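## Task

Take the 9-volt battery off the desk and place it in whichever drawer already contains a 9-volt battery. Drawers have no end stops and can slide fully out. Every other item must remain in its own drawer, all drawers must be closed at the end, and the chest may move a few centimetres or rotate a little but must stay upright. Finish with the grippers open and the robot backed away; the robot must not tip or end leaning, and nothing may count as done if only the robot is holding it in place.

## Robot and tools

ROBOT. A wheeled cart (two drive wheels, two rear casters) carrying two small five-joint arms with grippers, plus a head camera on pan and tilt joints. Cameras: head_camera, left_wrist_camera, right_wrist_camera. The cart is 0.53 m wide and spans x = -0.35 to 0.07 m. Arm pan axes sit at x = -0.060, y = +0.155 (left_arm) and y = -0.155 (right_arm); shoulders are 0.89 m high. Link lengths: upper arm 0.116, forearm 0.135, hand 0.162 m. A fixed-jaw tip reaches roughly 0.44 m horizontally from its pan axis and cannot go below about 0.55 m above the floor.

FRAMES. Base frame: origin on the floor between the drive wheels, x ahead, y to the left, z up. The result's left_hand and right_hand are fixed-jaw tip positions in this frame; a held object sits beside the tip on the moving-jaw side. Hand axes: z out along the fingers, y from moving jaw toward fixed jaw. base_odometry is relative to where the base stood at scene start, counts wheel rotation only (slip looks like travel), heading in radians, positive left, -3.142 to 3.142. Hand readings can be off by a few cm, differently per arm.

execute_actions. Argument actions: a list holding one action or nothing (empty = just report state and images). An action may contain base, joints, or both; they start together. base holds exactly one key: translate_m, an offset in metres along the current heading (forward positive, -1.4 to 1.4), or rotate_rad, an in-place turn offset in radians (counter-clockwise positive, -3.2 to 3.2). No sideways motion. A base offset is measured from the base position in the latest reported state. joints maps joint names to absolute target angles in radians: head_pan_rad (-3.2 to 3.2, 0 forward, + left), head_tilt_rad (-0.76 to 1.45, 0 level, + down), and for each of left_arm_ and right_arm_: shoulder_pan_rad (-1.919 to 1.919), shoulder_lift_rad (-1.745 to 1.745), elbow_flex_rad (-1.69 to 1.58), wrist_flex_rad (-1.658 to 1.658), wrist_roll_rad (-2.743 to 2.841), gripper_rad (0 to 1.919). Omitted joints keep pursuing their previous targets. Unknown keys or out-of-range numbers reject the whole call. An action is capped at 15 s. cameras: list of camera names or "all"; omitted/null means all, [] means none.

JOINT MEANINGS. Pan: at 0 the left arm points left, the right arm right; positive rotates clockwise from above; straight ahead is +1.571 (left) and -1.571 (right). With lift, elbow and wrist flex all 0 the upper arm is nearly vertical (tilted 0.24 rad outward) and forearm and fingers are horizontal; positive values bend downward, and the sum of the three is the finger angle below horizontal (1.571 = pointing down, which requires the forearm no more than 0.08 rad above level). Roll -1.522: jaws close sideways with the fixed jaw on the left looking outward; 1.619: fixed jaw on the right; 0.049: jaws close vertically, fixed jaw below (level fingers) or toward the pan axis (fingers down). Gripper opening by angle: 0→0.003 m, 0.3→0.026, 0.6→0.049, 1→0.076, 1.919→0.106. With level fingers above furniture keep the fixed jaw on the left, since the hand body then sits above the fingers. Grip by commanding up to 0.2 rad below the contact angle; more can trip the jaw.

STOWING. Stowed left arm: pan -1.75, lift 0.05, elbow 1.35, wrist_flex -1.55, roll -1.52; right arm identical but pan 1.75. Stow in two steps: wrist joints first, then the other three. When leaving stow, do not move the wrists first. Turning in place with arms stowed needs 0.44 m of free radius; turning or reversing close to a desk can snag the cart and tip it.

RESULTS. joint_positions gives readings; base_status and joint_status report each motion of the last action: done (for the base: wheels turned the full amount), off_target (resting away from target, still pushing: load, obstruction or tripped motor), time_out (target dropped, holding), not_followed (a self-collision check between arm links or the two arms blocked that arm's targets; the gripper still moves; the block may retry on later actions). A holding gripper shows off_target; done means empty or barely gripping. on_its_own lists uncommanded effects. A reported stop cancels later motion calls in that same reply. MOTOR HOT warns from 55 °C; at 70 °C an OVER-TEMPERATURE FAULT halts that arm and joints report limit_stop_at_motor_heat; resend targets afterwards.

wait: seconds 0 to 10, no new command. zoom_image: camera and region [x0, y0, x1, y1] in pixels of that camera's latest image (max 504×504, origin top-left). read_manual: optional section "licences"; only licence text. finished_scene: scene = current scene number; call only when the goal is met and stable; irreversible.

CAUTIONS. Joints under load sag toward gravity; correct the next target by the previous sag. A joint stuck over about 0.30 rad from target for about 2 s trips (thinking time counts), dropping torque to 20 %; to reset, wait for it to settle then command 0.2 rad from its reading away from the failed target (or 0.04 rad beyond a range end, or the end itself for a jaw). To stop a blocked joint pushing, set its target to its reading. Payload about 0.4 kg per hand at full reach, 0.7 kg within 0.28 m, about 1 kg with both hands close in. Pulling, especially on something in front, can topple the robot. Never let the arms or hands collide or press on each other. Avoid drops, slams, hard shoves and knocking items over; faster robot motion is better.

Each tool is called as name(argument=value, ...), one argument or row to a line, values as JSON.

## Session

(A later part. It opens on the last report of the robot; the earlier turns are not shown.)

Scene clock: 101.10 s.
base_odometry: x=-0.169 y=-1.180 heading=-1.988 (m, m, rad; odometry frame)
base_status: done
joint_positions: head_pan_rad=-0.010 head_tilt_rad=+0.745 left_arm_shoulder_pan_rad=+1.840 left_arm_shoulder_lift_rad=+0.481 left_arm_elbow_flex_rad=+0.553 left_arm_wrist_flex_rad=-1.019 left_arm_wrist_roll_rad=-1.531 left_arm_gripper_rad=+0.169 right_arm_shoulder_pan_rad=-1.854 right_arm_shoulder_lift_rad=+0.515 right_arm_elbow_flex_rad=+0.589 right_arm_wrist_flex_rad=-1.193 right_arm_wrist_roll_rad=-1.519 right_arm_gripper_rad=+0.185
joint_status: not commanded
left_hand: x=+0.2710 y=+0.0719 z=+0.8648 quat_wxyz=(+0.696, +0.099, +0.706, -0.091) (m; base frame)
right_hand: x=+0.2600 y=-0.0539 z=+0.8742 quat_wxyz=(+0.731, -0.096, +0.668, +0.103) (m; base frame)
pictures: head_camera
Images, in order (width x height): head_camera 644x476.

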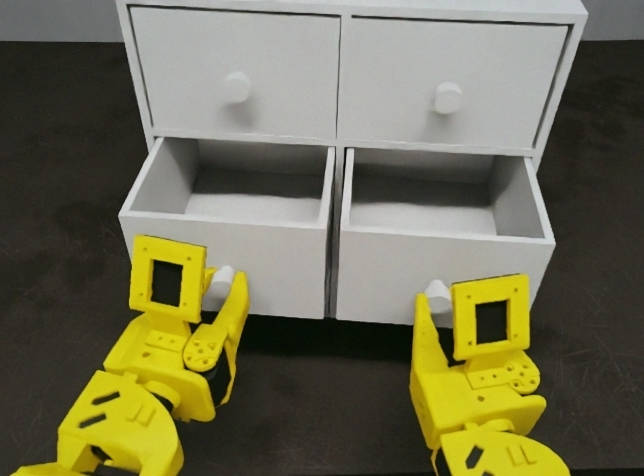

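execute_actions(
  actions=[
    {"joints":{"left_arm_gripper_rad":0.4,"right_arm_gripper_rad":0.36}},
  ],
  cameras=[],
)

execute_actions(
  actions=[
    {"base":{"translate_m":-0.04}},
  ],
  cameras=[],
)

execute_actions(
  actions=[
    {"joints":{"left_arm_shoulder_lift_rad":-0.08,"left_arm_elbow_flex_rad":-0.2,"left_arm_wrist_flex_rad":0.8,"right_arm_shoulder_lift_rad":-0.08,"right_arm_elbow_flex_rad":-0.2,"right_arm_wrist_flex_rad":0.76,"left_arm_gripper_rad":0.7,"right_arm_gripper_rad":0.8}},
  ],
  cameras=["head_camera"],
)

execute_actions(
  actions=[
    {"base":{"translate_m":0.08},"joints":{"head_tilt_rad":0.85}},
  ],
)

Scene clock: 104.03 s.
base_odometry: x=-0.169 y=-1.180 heading=-1.988 (m, m, rad; odometry frame)
base_status: not commanded
joint_positions: head_pan_rad=-0.010 head_tilt_rad=+0.745 left_arm_shoulder_pan_rad=+1.840 left_arm_shoulder_lift_rad=+0.481 left_arm_elbow_flex_rad=+0.553 left_arm_wrist_flex_rad=-1.019 left_arm_wrist_roll_rad=-1.531 left_arm_gripper_rad=+0.392 right_arm_shoulder_pan_rad=-1.854 right_arm_shoulder_lift_rad=+0.515 right_arm_elbow_flex_rad=+0.589 right_arm_wrist_flex_rad=-1.193 right_arm_wrist_roll_rad=-1.519 right_arm_gripper_rad=+0.352
joint_status: all done
left_hand: x=+0.2710 y=+0.0719 z=+0.8648 quat_wxyz=(+0.696, +0.099, +0.706, -0.091) (m; base frame)
right_hand: x=+0.2600 y=-0.0539 z=+0.8742 quat_wxyz=(+0.731, -0.096, +0.668, +0.103) (m; base frame)
pictures: none
No camera images: the call's "cameras" was empty. Leave "cameras" out to get every camera's image.

Scene clock: 105.00 s.
base_odometry: x=-0.152 y=-1.143 heading=-1.986 (m, m, rad; odometry frame)
base_status: done
joint_positions: head_pan_rad=-0.010 head_tilt_rad=+0.745 left_arm_shoulder_pan_rad=+1.840 left_arm_shoulder_lift_rad=+0.481 left_arm_elbow_flex_rad=+0.553 left_arm_wrist_flex_rad=-1.019 left_arm_wrist_roll_rad=-1.531 left_arm_gripper_rad=+0.393 right_arm_shoulder_pan_rad=-1.854 right_arm_shoulder_lift_rad=+0.515 right_arm_elbow_flex_rad=+0.589 right_arm_wrist_flex_rad=-1.193 right_arm_wrist_roll_rad=-1.519 right_arm_gripper_rad=+0.353
joint_status: not commanded
left_hand: x=+0.2710 y=+0.0719 z=+0.8648 quat_wxyz=(+0.696, +0.099, +0.706, -0.091) (m; base frame)
right_hand: x=+0.2600 y=-0.0539 z=+0.8742 quat_wxyz=(+0.731, -0.096, +0.668, +0.103) (m; base frame)
pictures: none
No camera images: the call's "cameras" was empty. Leave "cameras" out to get every camera's image.

Scene clock: 107.07 s.
base_odometry: x=-0.152 y=-1.143 heading=-1.986 (m, m, rad; odometry frame)
base_status: not commanded
joint_positions: head_pan_rad=-0.010 head_tilt_rad=+0.745 left_arm_shoulder_pan_rad=+1.840 left_arm_shoulder_lift_rad=-0.039 left_arm_elbow_flex_rad=-0.163 left_arm_wrist_flex_rad=+0.796 left_arm_wrist_roll_rad=-1.531 left_arm_gripper_rad=+0.693 right_arm_shoulder_pan_rad=-1.854 right_arm_shoulder_lift_rad=-0.040 right_arm_elbow_flex_rad=-0.160 right_arm_wrist_flex_rad=+0.758 right_arm_wrist_roll_rad=-1.519 right_arm_gripper_rad=+0.793
joint_status: all done
left_hand: x=+0.2487 y=+0.0780 z=+0.9497 quat_wxyz=(+0.465, +0.122, +0.875, -0.061) (m; base frame)
right_hand: x=+0.2462 y=-0.0579 z=+0.9544 quat_wxyz=(+0.480, -0.125, +0.865, +0.068) (m; base frame)
pictures: head_camera
Images, in order (width x height): head_camera 644x476.

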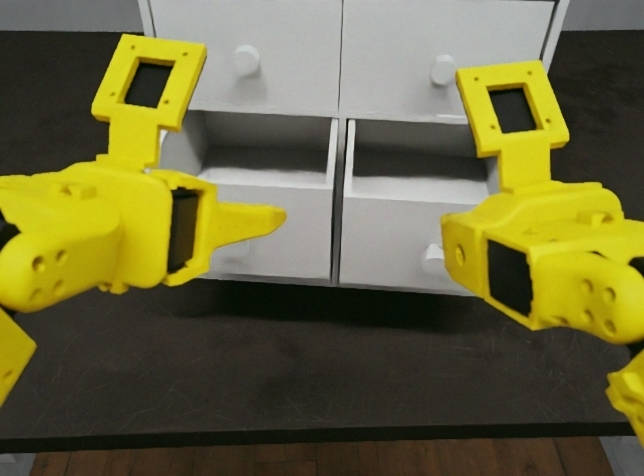

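Scene clock: 108.23 s.
base_odometry: x=-0.185 y=-1.216 heading=-1.988 (m, m, rad; odometry frame)
base_status: done
joint_positions: head_pan_rad=-0.010 head_tilt_rad=+0.845 left_arm_shoulder_pan_rad=+1.840 left_arm_shoulder_lift_rad=-0.039 left_arm_elbow_flex_rad=-0.163 left_arm_wrist_flex_rad=+0.796 left_arm_wrist_roll_rad=-1.531 left_arm_gripper_rad=+0.693 right_arm_shoulder_pan_rad=-1.854 right_arm_shoulder_lift_rad=-0.040 right_arm_elbow_flex_rad=-0.161 right_arm_wrist_flex_rad=+0.758 right_arm_wrist_roll_rad=-1.519 right_arm_gripper_rad=+0.793
joint_status: all done
left_hand: x=+0.2487 y=+0.0780 z=+0.9497 quat_wxyz=(+0.465, +0.122, +0.875, -0.061) (m; base frame)
right_hand: x=+0.2462 y=-0.0579 z=+0.9548 quat_wxyz=(+0.481, -0.125, +0.865, +0.068) (m; base frame)
pictures: head_camera, left_wrist_camera, right_wrist_camera
Images, in order (width x height): head_camera 644x476, left_wrist_camera 644x476, right_wrist_camera 644x476.

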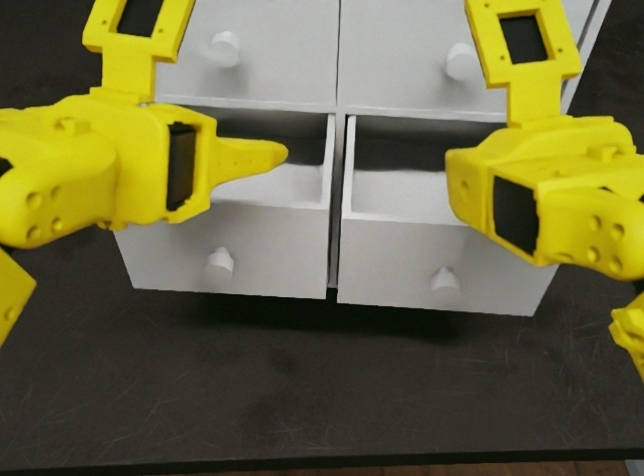

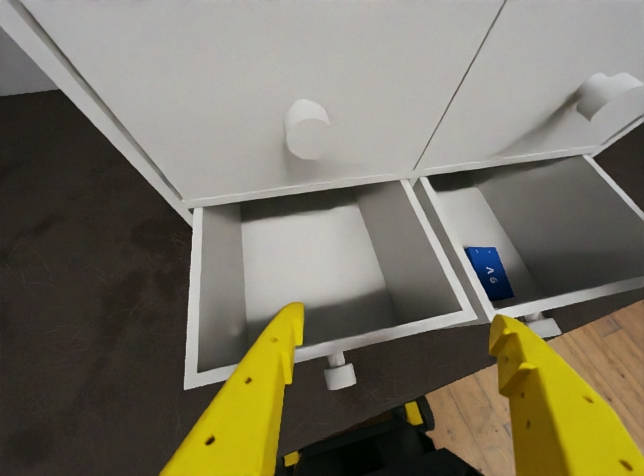

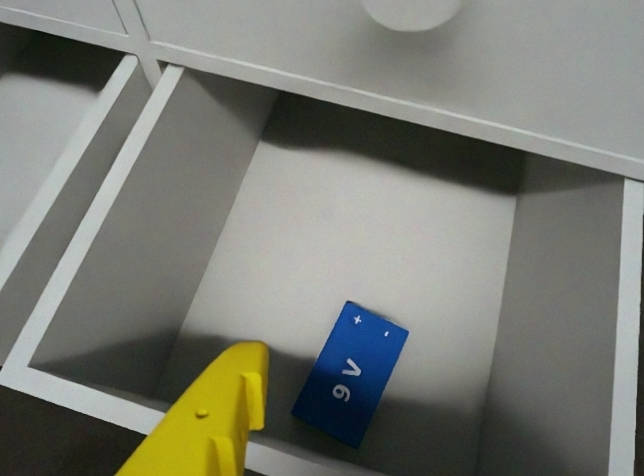

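execute_actions(
  actions=[
    {"base":{"translate_m":-0.12}},
  ],
  cameras=[],
)

execute_actions(
  actions=[
    {"base":{"rotate_rad":1.63},"joints":{"head_pan_rad":-0.7,"head_tilt_rad":0.8,"left_arm_shoulder_pan_rad":1.5,"left_arm_shoulder_lift_rad":-0.4}},
  ],
  cameras=["head_camera"],
)

Scene clock: 117.47 s.
base_odometry: x=-0.136 y=-1.106 heading=-1.984 (m, m, rad; odometry frame)
base_status: done
joint_positions: head_pan_rad=-0.010 head_tilt_rad=+0.845 left_arm_shoulder_pan_rad=+1.840 left_arm_shoulder_lift_rad=-0.039 left_arm_elbow_flex_rad=-0.163 left_arm_wrist_flex_rad=+0.796 left_arm_wrist_roll_rad=-1.531 left_arm_gripper_rad=+0.693 right_arm_shoulder_pan_rad=-1.854 right_arm_shoulder_lift_rad=-0.040 right_arm_elbow_flex_rad=-0.161 right_arm_wrist_flex_rad=+0.758 right_arm_wrist_roll_rad=-1.519 right_arm_gripper_rad=+0.793
joint_status: not commanded
left_hand: x=+0.2487 y=+0.0780 z=+0.9497 quat_wxyz=(+0.465, +0.122, +0.875, -0.061) (m; base frame)
right_hand: x=+0.2462 y=-0.0579 z=+0.9548 quat_wxyz=(+0.481, -0.125, +0.865, +0.068) (m; base frame)
pictures: none
No camera images: the call's "cameras" was empty. Leave "cameras" out to get every camera's image.

Scene clock: 120.20 s.
base_odometry: x=-0.136 y=-1.105 heading=-0.356 (m, m, rad; odometry frame)
base_status: done
joint_positions: head_pan_rad=-0.690 head_tilt_rad=+0.815 left_arm_shoulder_pan_rad=+1.505 left_arm_shoulder_lift_rad=-0.368 left_arm_elbow_flex_rad=-0.168 left_arm_wrist_flex_rad=+0.796 left_arm_wrist_roll_rad=-1.531 left_arm_gripper_rad=+0.693 right_arm_shoulder_pan_rad=-1.854 right_arm_shoulder_lift_rad=-0.040 right_arm_elbow_flex_rad=-0.161 right_arm_wrist_flex_rad=+0.758 right_arm_wrist_roll_rad=-1.519 right_arm_gripper_rad=+0.793
joint_status: all done
left_hand: x=+0.2233 y=+0.1814 z=+1.0411 quat_wxyz=(+0.609, -0.023, +0.792, +0.023) (m; base frame)
right_hand: x=+0.2462 y=-0.0579 z=+0.9548 quat_wxyz=(+0.481, -0.125, +0.865, +0.068) (m; base frame)
pictures: head_camera
Images, in order (width x height): head_camera 644x476.

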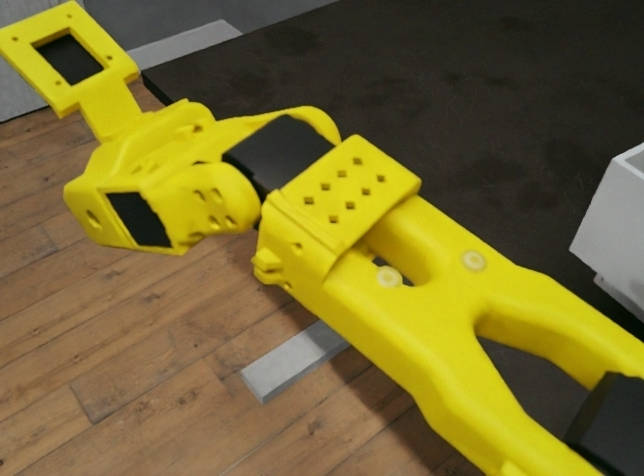

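execute_actions(
  actions=[
    {"base":{"translate_m":0.42},"joints":{"head_pan_rad":-1.3,"head_tilt_rad":0.9,"right_arm_shoulder_lift_rad":-0.3,"right_arm_shoulder_pan_rad":-1.2,"right_arm_elbow_flex_rad":0.2,"right_arm_wrist_flex_rad":1.3}},
  ],
  cameras=[],
)

execute_actions(
  actions=[
    {"joints":{"right_arm_shoulder_pan_rad":-0.3}},
  ],
  cameras=["head_camera","right_wrist_camera"],
)

Scene clock: 125.27 s.
base_odometry: x=+0.258 y=-1.250 heading=-0.352 (m, m, rad; odometry frame)
base_status: done
joint_positions: head_pan_rad=-1.290 head_tilt_rad=+0.895 left_arm_shoulder_pan_rad=+1.505 left_arm_shoulder_lift_rad=-0.370 left_arm_elbow_flex_rad=-0.168 left_arm_wrist_flex_rad=+0.796 left_arm_wrist_roll_rad=-1.531 left_arm_gripper_rad=+0.693 right_arm_shoulder_pan_rad=-1.208 right_arm_shoulder_lift_rad=-0.267 right_arm_elbow_flex_rad=+0.207 right_arm_wrist_flex_rad=+1.296 right_arm_wrist_roll_rad=-1.519 right_arm_gripper_rad=+0.793
joint_status: all done
left_hand: x=+0.2231 y=+0.1814 z=+1.0415 quat_wxyz=(+0.610, -0.023, +0.792, +0.023) (m; base frame)
right_hand: x=+0.1433 y=-0.2239 z=+0.8716 quat_wxyz=(+0.164, +0.176, +0.970, -0.030) (m; base frame)
pictures: none
No camera images: the call's "cameras" was empty. Leave "cameras" out to get every camera's image.

Scene clock: 126.67 s.
base_odometry: x=+0.258 y=-1.250 heading=-0.352 (m, m, rad; odometry frame)
base_status: not commanded
joint_positions: head_pan_rad=-1.290 head_tilt_rad=+0.895 left_arm_shoulder_pan_rad=+1.505 left_arm_shoulder_lift_rad=-0.370 left_arm_elbow_flex_rad=-0.168 left_arm_wrist_flex_rad=+0.796 left_arm_wrist_roll_rad=-1.531 left_arm_gripper_rad=+0.693 right_arm_shoulder_pan_rad=-0.308 right_arm_shoulder_lift_rad=-0.267 right_arm_elbow_flex_rad=+0.207 right_arm_wrist_flex_rad=+1.296 right_arm_wrist_roll_rad=-1.519 right_arm_gripper_rad=+0.793
joint_status: all done
left_hand: x=+0.2231 y=+0.1814 z=+1.0415 quat_wxyz=(+0.610, -0.023, +0.792, +0.023) (m; base frame)
right_hand: x=+0.0123 y=-0.3572 z=+0.8716 quat_wxyz=(+0.134, +0.581, +0.797, -0.099) (m; base frame)
pictures: head_camera, right_wrist_camera
Images, in order (width x height): head_camera 644x476, right_wrist_camera 644x476.

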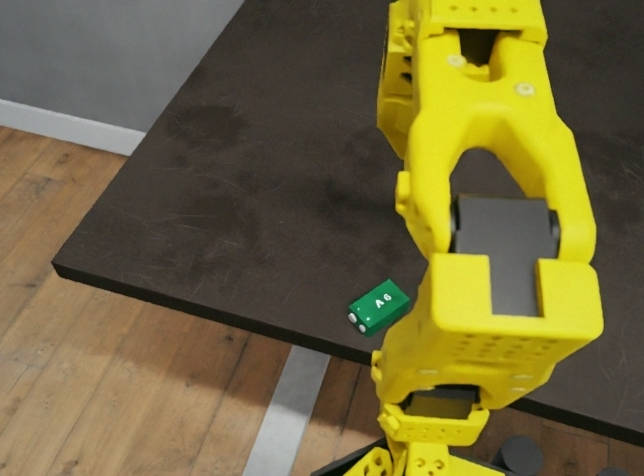

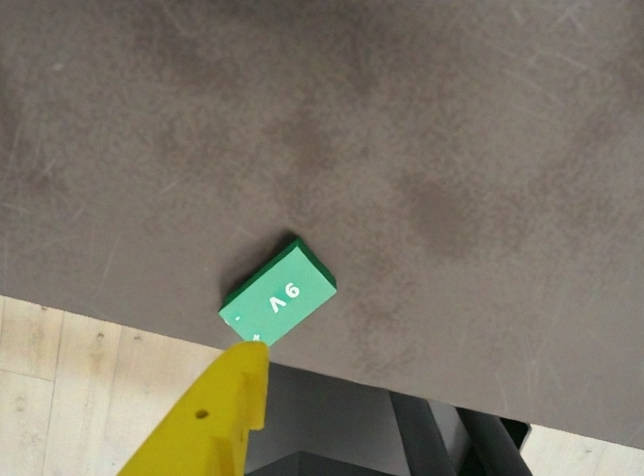

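execute_actions(
  actions=[
    {"joints":{"right_arm_shoulder_pan_rad":-0.39,"right_arm_shoulder_lift_rad":-0.01,"right_arm_elbow_flex_rad":0.47,"right_arm_wrist_flex_rad":1.03,"right_arm_wrist_roll_rad":-2.37,"right_arm_gripper_rad":0.65}},
  ],
  cameras=["head_camera","right_wrist_camera"],
)

Scene clock: 132.10 s.
base_odometry: x=+0.258 y=-1.250 heading=-0.352 (m, m, rad; odometry frame)
base_status: not commanded
joint_positions: head_pan_rad=-1.290 head_tilt_rad=+0.895 left_arm_shoulder_pan_rad=+1.505 left_arm_shoulder_lift_rad=-0.370 left_arm_elbow_flex_rad=-0.168 left_arm_wrist_flex_rad=+0.796 left_arm_wrist_roll_rad=-1.531 left_arm_gripper_rad=+0.693 right_arm_shoulder_pan_rad=-0.381 right_arm_shoulder_lift_rad=-0.002 right_arm_elbow_flex_rad=+0.475 right_arm_wrist_flex_rad=+1.037 right_arm_wrist_roll_rad=-2.361 right_arm_gripper_rad=+0.657
joint_status: all done
left_hand: x=+0.2231 y=+0.1814 z=+1.0415 quat_wxyz=(+0.610, -0.023, +0.792, +0.023) (m; base frame)
right_hand: x=+0.0178 y=-0.3350 z=+0.7899 quat_wxyz=(+0.030, +0.849, +0.528, -0.005) (m; base frame)
pictures: head_camera, right_wrist_camera
Images, in order (width x height): head_camera 644x476, right_wrist_camera 644x476.

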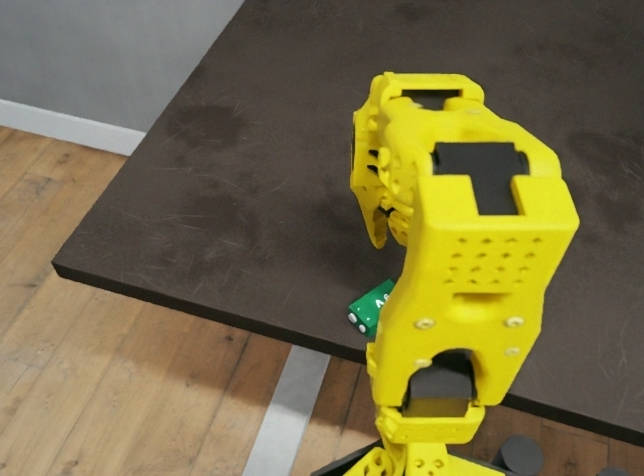

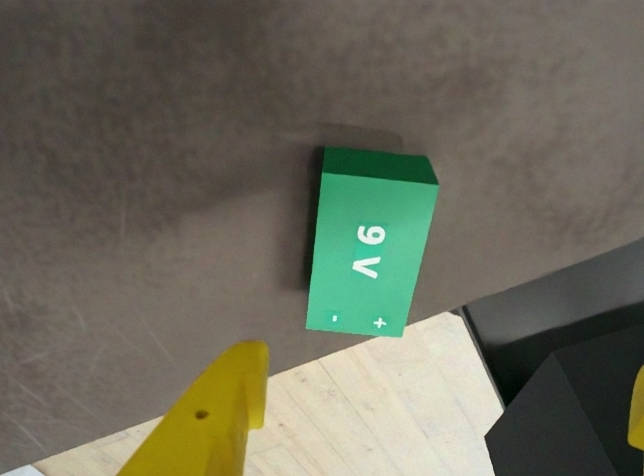

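execute_actions(
  actions=[
    {"joints":{"right_arm_shoulder_pan_rad":-0.425,"right_arm_shoulder_lift_rad":0.10,"right_arm_elbow_flex_rad":0.605,"right_arm_wrist_flex_rad":0.785,"right_arm_wrist_roll_rad":-2.49,"right_arm_gripper_rad":0.6}},
  ],
  cameras=["head_camera","right_wrist_camera"],
)

Scene clock: 136.17 s.
base_odometry: x=+0.258 y=-1.250 heading=-0.352 (m, m, rad; odometry frame)
base_status: not commanded
joint_positions: head_pan_rad=-1.290 head_tilt_rad=+0.895 left_arm_shoulder_pan_rad=+1.505 left_arm_shoulder_lift_rad=-0.370 left_arm_elbow_flex_rad=-0.168 left_arm_wrist_flex_rad=+0.796 left_arm_wrist_roll_rad=-1.531 left_arm_gripper_rad=+0.693 right_arm_shoulder_pan_rad=-0.418 right_arm_shoulder_lift_rad=+0.109 right_arm_elbow_flex_rad=+0.607 right_arm_wrist_flex_rad=+0.793 right_arm_wrist_roll_rad=-2.482 right_arm_gripper_rad=+0.607
joint_status: all done
left_hand: x=+0.2231 y=+0.1814 z=+1.0415 quat_wxyz=(+0.610, -0.023, +0.792, +0.023) (m; base frame)
right_hand: x=+0.0221 y=-0.3286 z=+0.7585 quat_wxyz=(+0.031, +0.870, +0.492, -0.003) (m; base frame)
pictures: head_camera, right_wrist_camera
Images, in order (width x height): head_camera 644x476, right_wrist_camera 644x476.

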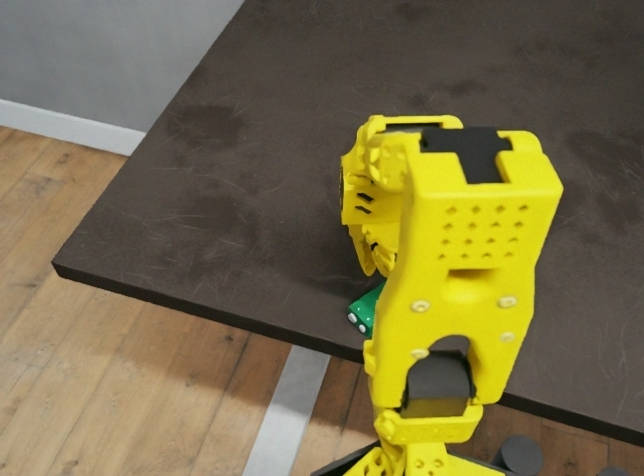

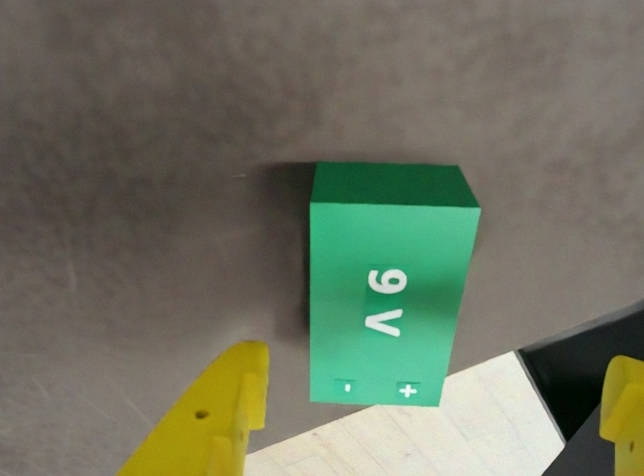

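execute_actions(
  actions=[
    {"joints":{"right_arm_shoulder_lift_rad":0.25,"right_arm_elbow_flex_rad":0.64,"right_arm_wrist_flex_rad":0.61,"right_arm_gripper_rad":0.55}},
  ],
  cameras=["right_wrist_camera"],
)

Scene clock: 138.03 s.
base_odometry: x=+0.258 y=-1.250 heading=-0.352 (m, m, rad; odometry frame)
base_status: not commanded
joint_positions: head_pan_rad=-1.290 head_tilt_rad=+0.895 left_arm_shoulder_pan_rad=+1.505 left_arm_shoulder_lift_rad=-0.370 left_arm_elbow_flex_rad=-0.168 left_arm_wrist_flex_rad=+0.796 left_arm_wrist_roll_rad=-1.531 left_arm_gripper_rad=+0.693 right_arm_shoulder_pan_rad=-0.427 right_arm_shoulder_lift_rad=+0.259 right_arm_elbow_flex_rad=+0.639 right_arm_wrist_flex_rad=+0.617 right_arm_wrist_roll_rad=-2.482 right_arm_gripper_rad=+0.557
joint_status: all done
left_hand: x=+0.2231 y=+0.1814 z=+1.0415 quat_wxyz=(+0.610, -0.023, +0.792, +0.023) (m; base frame)
right_hand: x=+0.0227 y=-0.3258 z=+0.7335 quat_wxyz=(+0.028, +0.868, +0.496, -0.003) (m; base frame)
pictures: right_wrist_camera
Images, in order (width x height): right_wrist_camera 644x476.

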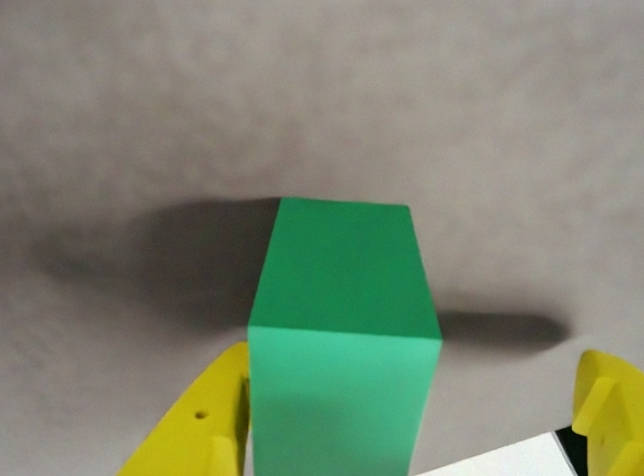

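execute_actions(
  actions=[
    {"joints":{"right_arm_gripper_rad":0.05}},
  ],
  cameras=["head_camera","right_wrist_camera"],
)

Scene clock: 139.87 s.
base_odometry: x=+0.258 y=-1.250 heading=-0.352 (m, m, rad; odometry frame)
base_status: not commanded
joint_positions: head_pan_rad=-1.290 head_tilt_rad=+0.895 left_arm_shoulder_pan_rad=+1.505 left_arm_shoulder_lift_rad=-0.370 left_arm_elbow_flex_rad=-0.168 left_arm_wrist_flex_rad=+0.796 left_arm_wrist_roll_rad=-1.531 left_arm_gripper_rad=+0.693 right_arm_shoulder_pan_rad=-0.427 right_arm_shoulder_lift_rad=+0.259 right_arm_elbow_flex_rad=+0.641 right_arm_wrist_flex_rad=+0.617 right_arm_wrist_roll_rad=-2.482 right_arm_gripper_rad=+0.197
joint_status: right_arm_gripper_rad off_target (ended at +0.197, target +0.050)
left_hand: x=+0.2231 y=+0.1814 z=+1.0415 quat_wxyz=(+0.610, -0.023, +0.792, +0.023) (m; base frame)
right_hand: x=+0.0226 y=-0.3254 z=+0.7333 quat_wxyz=(+0.027, +0.868, +0.496, -0.002) (m; base frame)
pictures: head_camera, right_wrist_camera
Images, in order (width x height): head_camera 644x476, right_wrist_camera 644x476.

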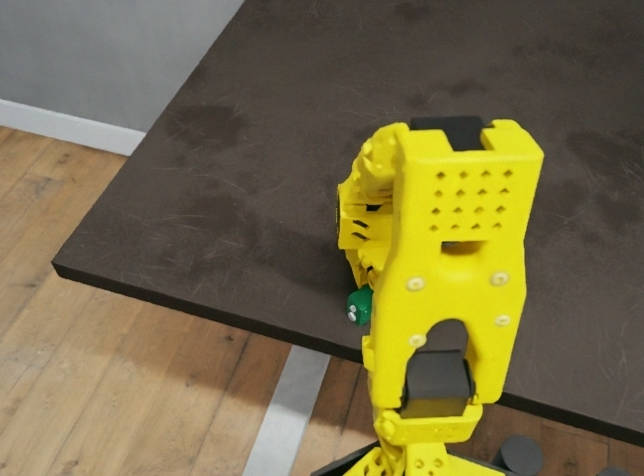

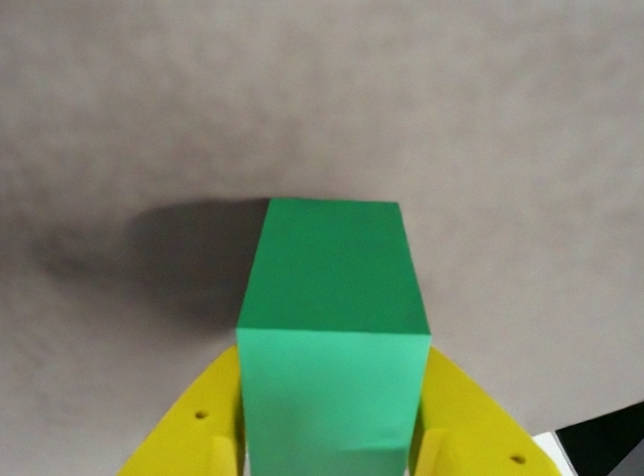

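execute_actions(
  actions=[
    {"joints":{"right_arm_shoulder_lift_rad":-0.53,"right_arm_elbow_flex_rad":-0.2,"right_arm_wrist_flex_rad":1.6,"right_arm_wrist_roll_rad":-2.74}},
  ],
  cameras=["right_wrist_camera"],
)

execute_actions(
  actions=[
    {"base":{"translate_m":-0.43},"joints":{"head_pan_rad":-1.75,"head_tilt_rad":0.7,"right_arm_shoulder_pan_rad":-0.7}},
  ],
  cameras=["head_camera","right_wrist_camera"],
)

Scene clock: 144.73 s.
base_odometry: x=+0.258 y=-1.250 heading=-0.352 (m, m, rad; odometry frame)
base_status: not commanded
joint_positions: head_pan_rad=-1.290 head_tilt_rad=+0.895 left_arm_shoulder_pan_rad=+1.505 left_arm_shoulder_lift_rad=-0.370 left_arm_elbow_flex_rad=-0.168 left_arm_wrist_flex_rad=+0.796 left_arm_wrist_roll_rad=-1.531 left_arm_gripper_rad=+0.693 right_arm_shoulder_pan_rad=-0.427 right_arm_shoulder_lift_rad=-0.504 right_arm_elbow_flex_rad=-0.163 right_arm_wrist_flex_rad=+1.598 right_arm_wrist_roll_rad=-2.731 right_arm_gripper_rad=+0.197
joint_status: all done
left_hand: x=+0.2231 y=+0.1814 z=+1.0415 quat_wxyz=(+0.610, -0.023, +0.792, +0.023) (m; base frame)
right_hand: x=+0.0275 y=-0.3404 z=+0.9691 quat_wxyz=(+0.314, +0.876, +0.365, +0.010) (m; base frame)
pictures: right_wrist_camera
Images, in order (width x height): right_wrist_camera 644x476.

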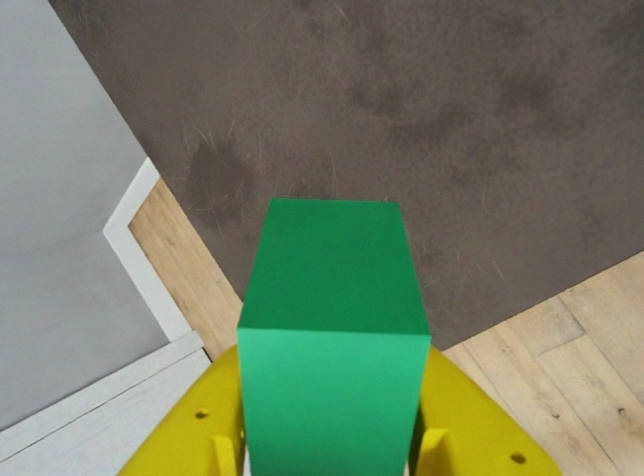

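Scene clock: 147.67 s.
base_odometry: x=-0.145 y=-1.102 heading=-0.354 (m, m, rad; odometry frame)
base_status: done
joint_positions: head_pan_rad=-1.740 head_tilt_rad=+0.714 left_arm_shoulder_pan_rad=+1.505 left_arm_shoulder_lift_rad=-0.370 left_arm_elbow_flex_rad=-0.168 left_arm_wrist_flex_rad=+0.796 left_arm_wrist_roll_rad=-1.531 left_arm_gripper_rad=+0.693 right_arm_shoulder_pan_rad=-0.691 right_arm_shoulder_lift_rad=-0.504 right_arm_elbow_flex_rad=-0.164 right_arm_wrist_flex_rad=+1.598 right_arm_wrist_roll_rad=-2.731 right_arm_gripper_rad=+0.197
joint_status: all done
left_hand: x=+0.2231 y=+0.1814 z=+1.0415 quat_wxyz=(+0.610, -0.023, +0.792, +0.023) (m; base frame)
right_hand: x=+0.0729 y=-0.3112 z=+0.9694 quat_wxyz=(+0.311, +0.821, +0.477, +0.052) (m; base frame)
pictures: head_camera, right_wrist_camera
Images, in order (width x height): head_camera 644x476, right_wrist_camera 644x476.

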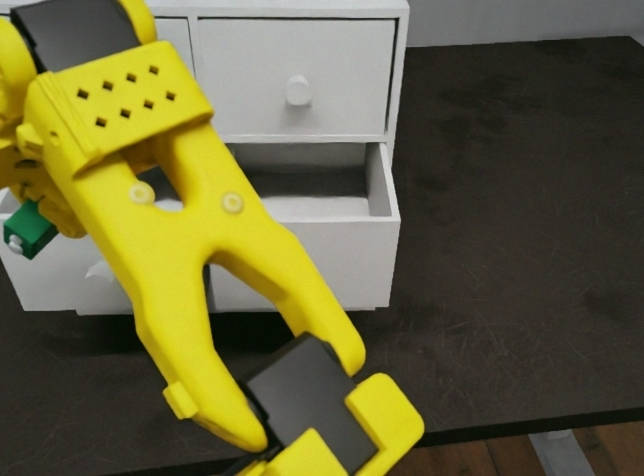

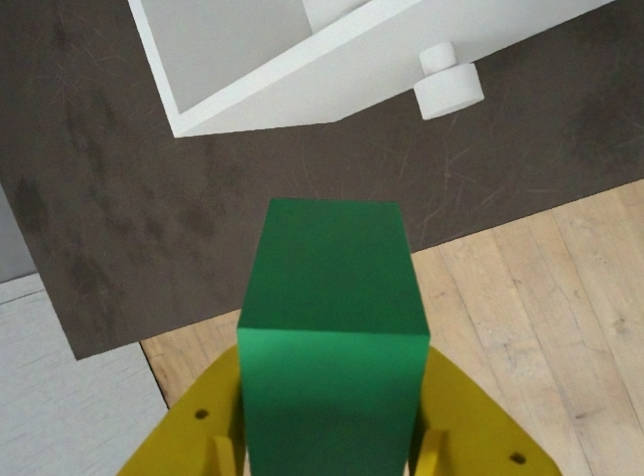

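execute_actions(
  actions=[
    {"base":{"translate_m":0.085},"joints":{"head_pan_rad":-1.85,"head_tilt_rad":0.6,"right_arm_shoulder_pan_rad":0.35,"right_arm_elbow_flex_rad":-0.3}},
  ],
  cameras=[],
)

execute_actions(
  actions=[
    {"joints":{"right_arm_shoulder_lift_rad":-0.10,"right_arm_elbow_flex_rad":-0.53,"right_arm_wrist_flex_rad":1.57}},
  ],
  cameras=["head_camera","right_wrist_camera"],
)

Scene clock: 155.10 s.
base_odometry: x=-0.066 y=-1.131 heading=-0.354 (m, m, rad; odometry frame)
base_status: done
joint_positions: head_pan_rad=-1.840 head_tilt_rad=+0.614 left_arm_shoulder_pan_rad=+1.505 left_arm_shoulder_lift_rad=-0.370 left_arm_elbow_flex_rad=-0.168 left_arm_wrist_flex_rad=+0.796 left_arm_wrist_roll_rad=-1.531 left_arm_gripper_rad=+0.693 right_arm_shoulder_pan_rad=+0.341 right_arm_shoulder_lift_rad=-0.507 right_arm_elbow_flex_rad=-0.263 right_arm_wrist_flex_rad=+1.598 right_arm_wrist_roll_rad=-2.731 right_arm_gripper_rad=+0.197
joint_status: all done
left_hand: x=+0.2231 y=+0.1814 z=+1.0415 quat_wxyz=(+0.610, -0.023, +0.792, +0.023) (m; base frame)
right_hand: x=-0.1267 y=-0.3514 z=+0.9902 quat_wxyz=(+0.340, +0.932, +0.010, -0.125) (m; base frame)
pictures: none
No camera images: the call's "cameras" was empty. Leave "cameras" out to get every camera's image.

Scene clock: 156.10 s.
base_odometry: x=-0.066 y=-1.131 heading=-0.354 (m, m, rad; odometry frame)
base_status: not commanded
joint_positions: head_pan_rad=-1.840 head_tilt_rad=+0.614 left_arm_shoulder_pan_rad=+1.505 left_arm_shoulder_lift_rad=-0.370 left_arm_elbow_flex_rad=-0.168 left_arm_wrist_flex_rad=+0.796 left_arm_wrist_roll_rad=-1.531 left_arm_gripper_rad=+0.693 right_arm_shoulder_pan_rad=+0.341 right_arm_shoulder_lift_rad=-0.086 right_arm_elbow_flex_rad=-0.493 right_arm_wrist_flex_rad=+1.585 right_arm_wrist_roll_rad=-2.731 right_arm_gripper_rad=+0.197
joint_status: all done
left_hand: x=+0.2231 y=+0.1814 z=+1.0415 quat_wxyz=(+0.610, -0.023, +0.792, +0.023) (m; base frame)
right_hand: x=-0.1413 y=-0.3923 z=+0.9551 quat_wxyz=(+0.262, +0.960, +0.010, -0.096) (m; base frame)
pictures: head_camera, right_wrist_camera
Images, in order (width x height): head_camera 644x476, right_wrist_camera 644x476.

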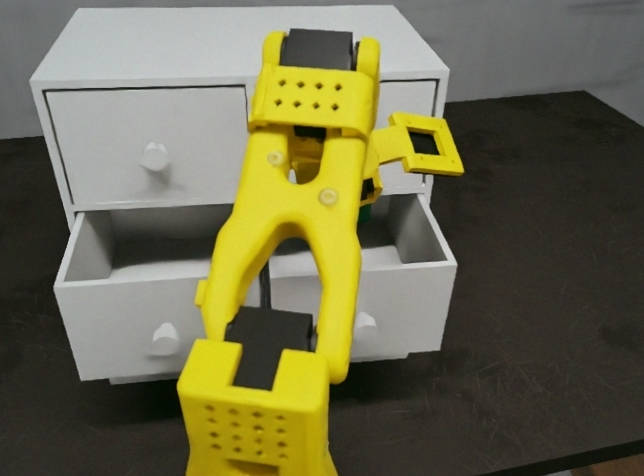

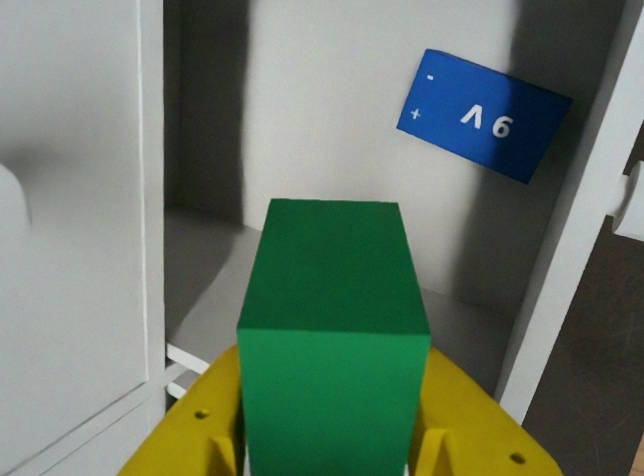

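execute_actions(
  actions=[
    {"joints":{"right_arm_shoulder_pan_rad":0.285,"right_arm_shoulder_lift_rad":0.10,"right_arm_wrist_flex_rad":1.6}},
  ],
  cameras=["head_camera","right_wrist_camera"],
)

Scene clock: 158.50 s.
base_odometry: x=-0.066 y=-1.131 heading=-0.354 (m, m, rad; odometry frame)
base_status: not commanded
joint_positions: head_pan_rad=-1.840 head_tilt_rad=+0.614 left_arm_shoulder_pan_rad=+1.505 left_arm_shoulder_lift_rad=-0.370 left_arm_elbow_flex_rad=-0.168 left_arm_wrist_flex_rad=+0.796 left_arm_wrist_roll_rad=-1.531 left_arm_gripper_rad=+0.693 right_arm_shoulder_pan_rad=+0.294 right_arm_shoulder_lift_rad=+0.118 right_arm_elbow_flex_rad=-0.494 right_arm_wrist_flex_rad=+1.597 right_arm_wrist_roll_rad=-2.731 right_arm_gripper_rad=+0.197
joint_status: all done
left_hand: x=+0.2231 y=+0.1814 z=+1.0415 quat_wxyz=(+0.610, -0.023, +0.792, +0.023) (m; base frame)
right_hand: x=-0.1317 y=-0.4018 z=+0.9087 quat_wxyz=(+0.165, +0.984, +0.034, -0.056) (m; base frame)
pictures: head_camera, right_wrist_camera
Images, in order (width x height): head_camera 644x476, right_wrist_camera 644x476.

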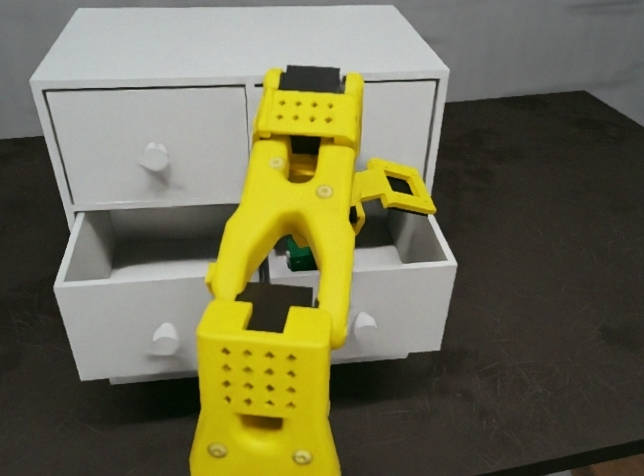

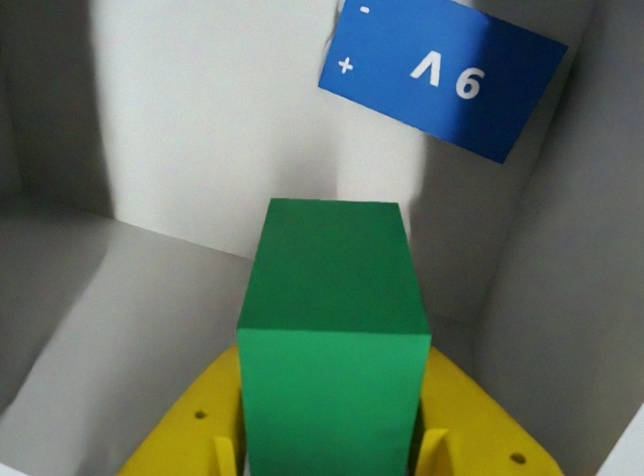

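execute_actions(
  actions=[
    {"joints":{"right_arm_shoulder_lift_rad":0.235,"right_arm_wrist_flex_rad":1.535}},
  ],
  cameras=["head_camera","right_wrist_camera"],
)

Scene clock: 160.13 s.
base_odometry: x=-0.066 y=-1.131 heading=-0.354 (m, m, rad; odometry frame)
base_status: not commanded
joint_positions: head_pan_rad=-1.840 head_tilt_rad=+0.614 left_arm_shoulder_pan_rad=+1.505 left_arm_shoulder_lift_rad=-0.370 left_arm_elbow_flex_rad=-0.168 left_arm_wrist_flex_rad=+0.796 left_arm_wrist_roll_rad=-1.531 left_arm_gripper_rad=+0.693 right_arm_shoulder_pan_rad=+0.294 right_arm_shoulder_lift_rad=+0.254 right_arm_elbow_flex_rad=-0.496 right_arm_wrist_flex_rad=+1.545 right_arm_wrist_roll_rad=-2.731 right_arm_gripper_rad=+0.197
joint_status: all done
left_hand: x=+0.2231 y=+0.1814 z=+1.0415 quat_wxyz=(+0.610, -0.023, +0.792, +0.023) (m; base frame)
right_hand: x=-0.1340 y=-0.4095 z=+0.8804 quat_wxyz=(+0.126, +0.990, +0.034, -0.043) (m; base frame)
pictures: head_camera, right_wrist_camera
Images, in order (width x height): head_camera 644x476, right_wrist_camera 644x476.

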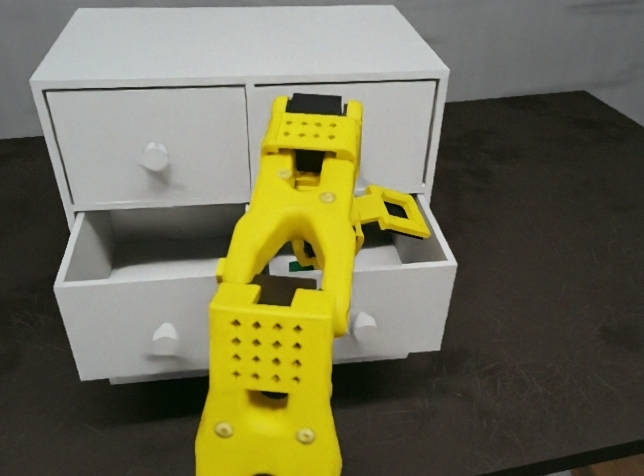

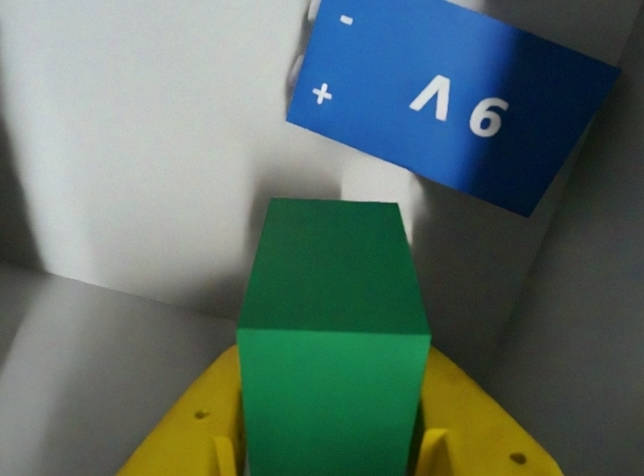

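execute_actions(
  actions=[
    {"joints":{"right_arm_shoulder_pan_rad":0.262,"right_arm_shoulder_lift_rad":0.335,"right_arm_wrist_flex_rad":1.47}},
  ],
  cameras=["head_camera","right_wrist_camera"],
)

Scene clock: 162.67 s.
base_odometry: x=-0.066 y=-1.131 heading=-0.354 (m, m, rad; odometry frame)
base_status: not commanded
joint_positions: head_pan_rad=-1.840 head_tilt_rad=+0.614 left_arm_shoulder_pan_rad=+1.505 left_arm_shoulder_lift_rad=-0.370 left_arm_elbow_flex_rad=-0.168 left_arm_wrist_flex_rad=+0.796 left_arm_wrist_roll_rad=-1.531 left_arm_gripper_rad=+0.693 right_arm_shoulder_pan_rad=+0.269 right_arm_shoulder_lift_rad=+0.359 right_arm_elbow_flex_rad=-0.496 right_arm_wrist_flex_rad=+1.479 right_arm_wrist_roll_rad=-2.731 right_arm_gripper_rad=+0.197
joint_status: all done
left_hand: x=+0.2231 y=+0.1814 z=+1.0415 quat_wxyz=(+0.610, -0.023, +0.792, +0.023) (m; base frame)
right_hand: x=-0.1298 y=-0.4186 z=+0.8585 quat_wxyz=(+0.109, +0.992, +0.046, -0.036) (m; base frame)
pictures: head_camera, right_wrist_camera
Images, in order (width x height): head_camera 644x476, right_wrist_camera 644x476.

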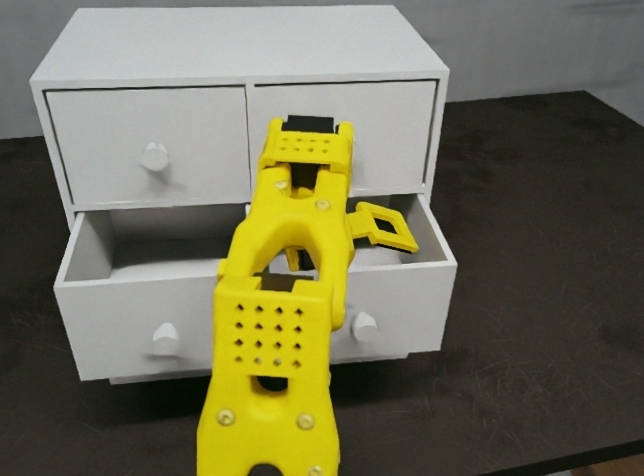

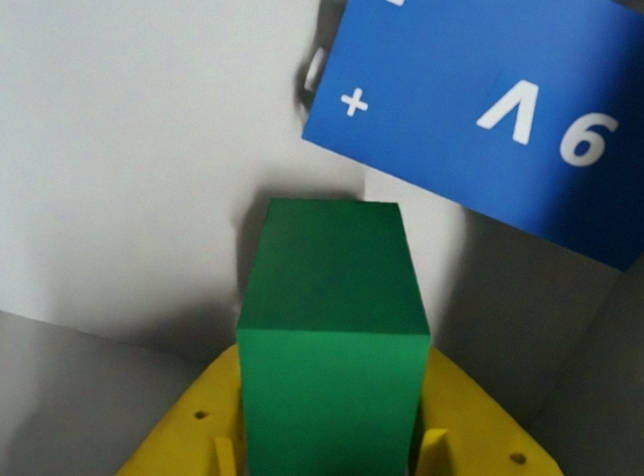

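execute_actions(
  actions=[
    {"joints":{"right_arm_elbow_flex_rad":-0.41,"right_arm_wrist_flex_rad":1.385}},
  ],
  cameras=["head_camera","right_wrist_camera"],
)

Scene clock: 164.53 s.
base_odometry: x=-0.066 y=-1.131 heading=-0.354 (m, m, rad; odometry frame)
base_status: not commanded
joint_positions: head_pan_rad=-1.840 head_tilt_rad=+0.614 left_arm_shoulder_pan_rad=+1.505 left_arm_shoulder_lift_rad=-0.370 left_arm_elbow_flex_rad=-0.168 left_arm_wrist_flex_rad=+0.796 left_arm_wrist_roll_rad=-1.531 left_arm_gripper_rad=+0.693 right_arm_shoulder_pan_rad=+0.268 right_arm_shoulder_lift_rad=+0.359 right_arm_elbow_flex_rad=-0.405 right_arm_wrist_flex_rad=+1.393 right_arm_wrist_roll_rad=-2.732 right_arm_gripper_rad=+0.197
joint_status: all done
left_hand: x=+0.2231 y=+0.1814 z=+1.0415 quat_wxyz=(+0.610, -0.023, +0.792, +0.023) (m; base frame)
right_hand: x=-0.1296 y=-0.4195 z=+0.8462 quat_wxyz=(+0.107, +0.993, +0.046, -0.035) (m; base frame)
pictures: head_camera, right_wrist_camera
Images, in order (width x height): head_camera 644x476, right_wrist_camera 644x476.

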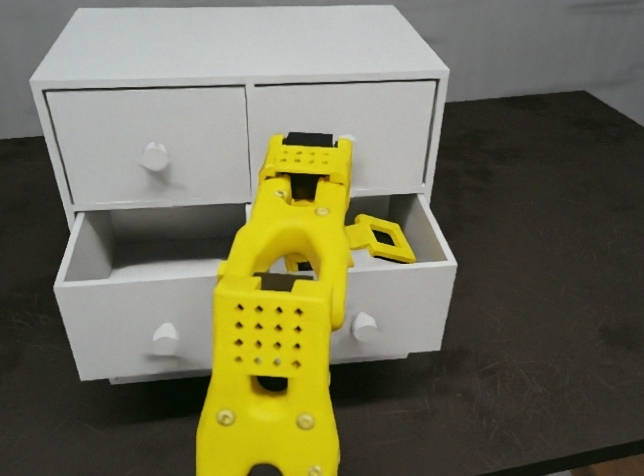

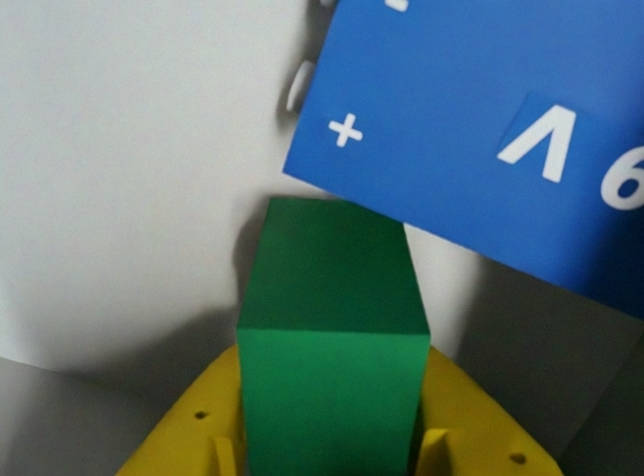

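Nearly on the floor. Release and retrace.

execute_actions(
  actions=[
    {"joints":{"right_arm_gripper_rad":0.33}},
  ],
  cameras=["right_wrist_camera"],
)

execute_actions(
  actions=[
    {"joints":{"right_arm_elbow_flex_rad":-0.53,"right_arm_wrist_flex_rad":1.53,"right_arm_shoulder_lift_rad":0.23}},
  ],
  cameras=["head_camera","right_wrist_camera"],
)

Scene clock: 166.37 s.
base_odometry: x=-0.066 y=-1.131 heading=-0.354 (m, m, rad; odometry frame)
base_status: not commanded
joint_positions: head_pan_rad=-1.840 head_tilt_rad=+0.614 left_arm_shoulder_pan_rad=+1.505 left_arm_shoulder_lift_rad=-0.370 left_arm_elbow_flex_rad=-0.168 left_arm_wrist_flex_rad=+0.796 left_arm_wrist_roll_rad=-1.531 left_arm_gripper_rad=+0.693 right_arm_shoulder_pan_rad=+0.268 right_arm_shoulder_lift_rad=+0.359 right_arm_elbow_flex_rad=-0.404 right_arm_wrist_flex_rad=+1.393 right_arm_wrist_roll_rad=-2.732 right_arm_gripper_rad=+0.322
joint_status: all done
left_hand: x=+0.2231 y=+0.1814 z=+1.0415 quat_wxyz=(+0.610, -0.023, +0.792, +0.023) (m; base frame)
right_hand: x=-0.1295 y=-0.4193 z=+0.8460 quat_wxyz=(+0.106, +0.993, +0.046, -0.034) (m; base frame)
pictures: right_wrist_camera
Images, in order (width x height): right_wrist_camera 644x476.

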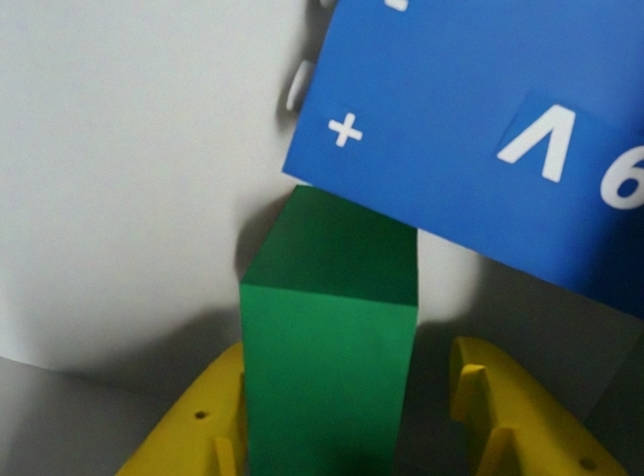

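Scene clock: 167.20 s.
base_odometry: x=-0.066 y=-1.131 heading=-0.354 (m, m, rad; odometry frame)
base_status: not commanded
joint_positions: head_pan_rad=-1.840 head_tilt_rad=+0.614 left_arm_shoulder_pan_rad=+1.505 left_arm_shoulder_lift_rad=-0.370 left_arm_elbow_flex_rad=-0.168 left_arm_wrist_flex_rad=+0.796 left_arm_wrist_roll_rad=-1.531 left_arm_gripper_rad=+0.693 right_arm_shoulder_pan_rad=+0.268 right_arm_shoulder_lift_rad=+0.277 right_arm_elbow_flex_rad=-0.497 right_arm_wrist_flex_rad=+1.523 right_arm_wrist_roll_rad=-2.732 right_arm_gripper_rad=+0.323
joint_status: all done
left_hand: x=+0.2231 y=+0.1814 z=+1.0415 quat_wxyz=(+0.610, -0.023, +0.792, +0.023) (m; base frame)
right_hand: x=-0.1282 y=-0.4144 z=+0.8763 quat_wxyz=(+0.127, +0.990, +0.046, -0.041) (m; base frame)
pictures: head_camera, right_wrist_camera
Images, in order (width x height): head_camera 644x476, right_wrist_camera 644x476.

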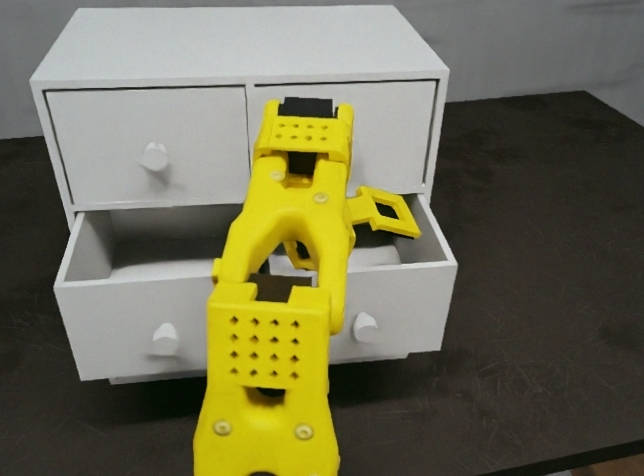

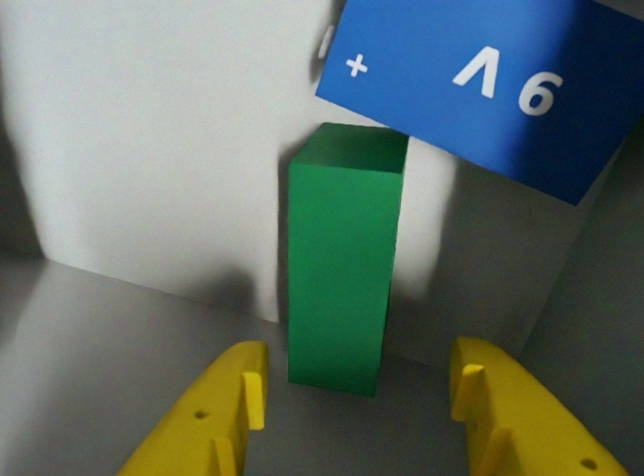

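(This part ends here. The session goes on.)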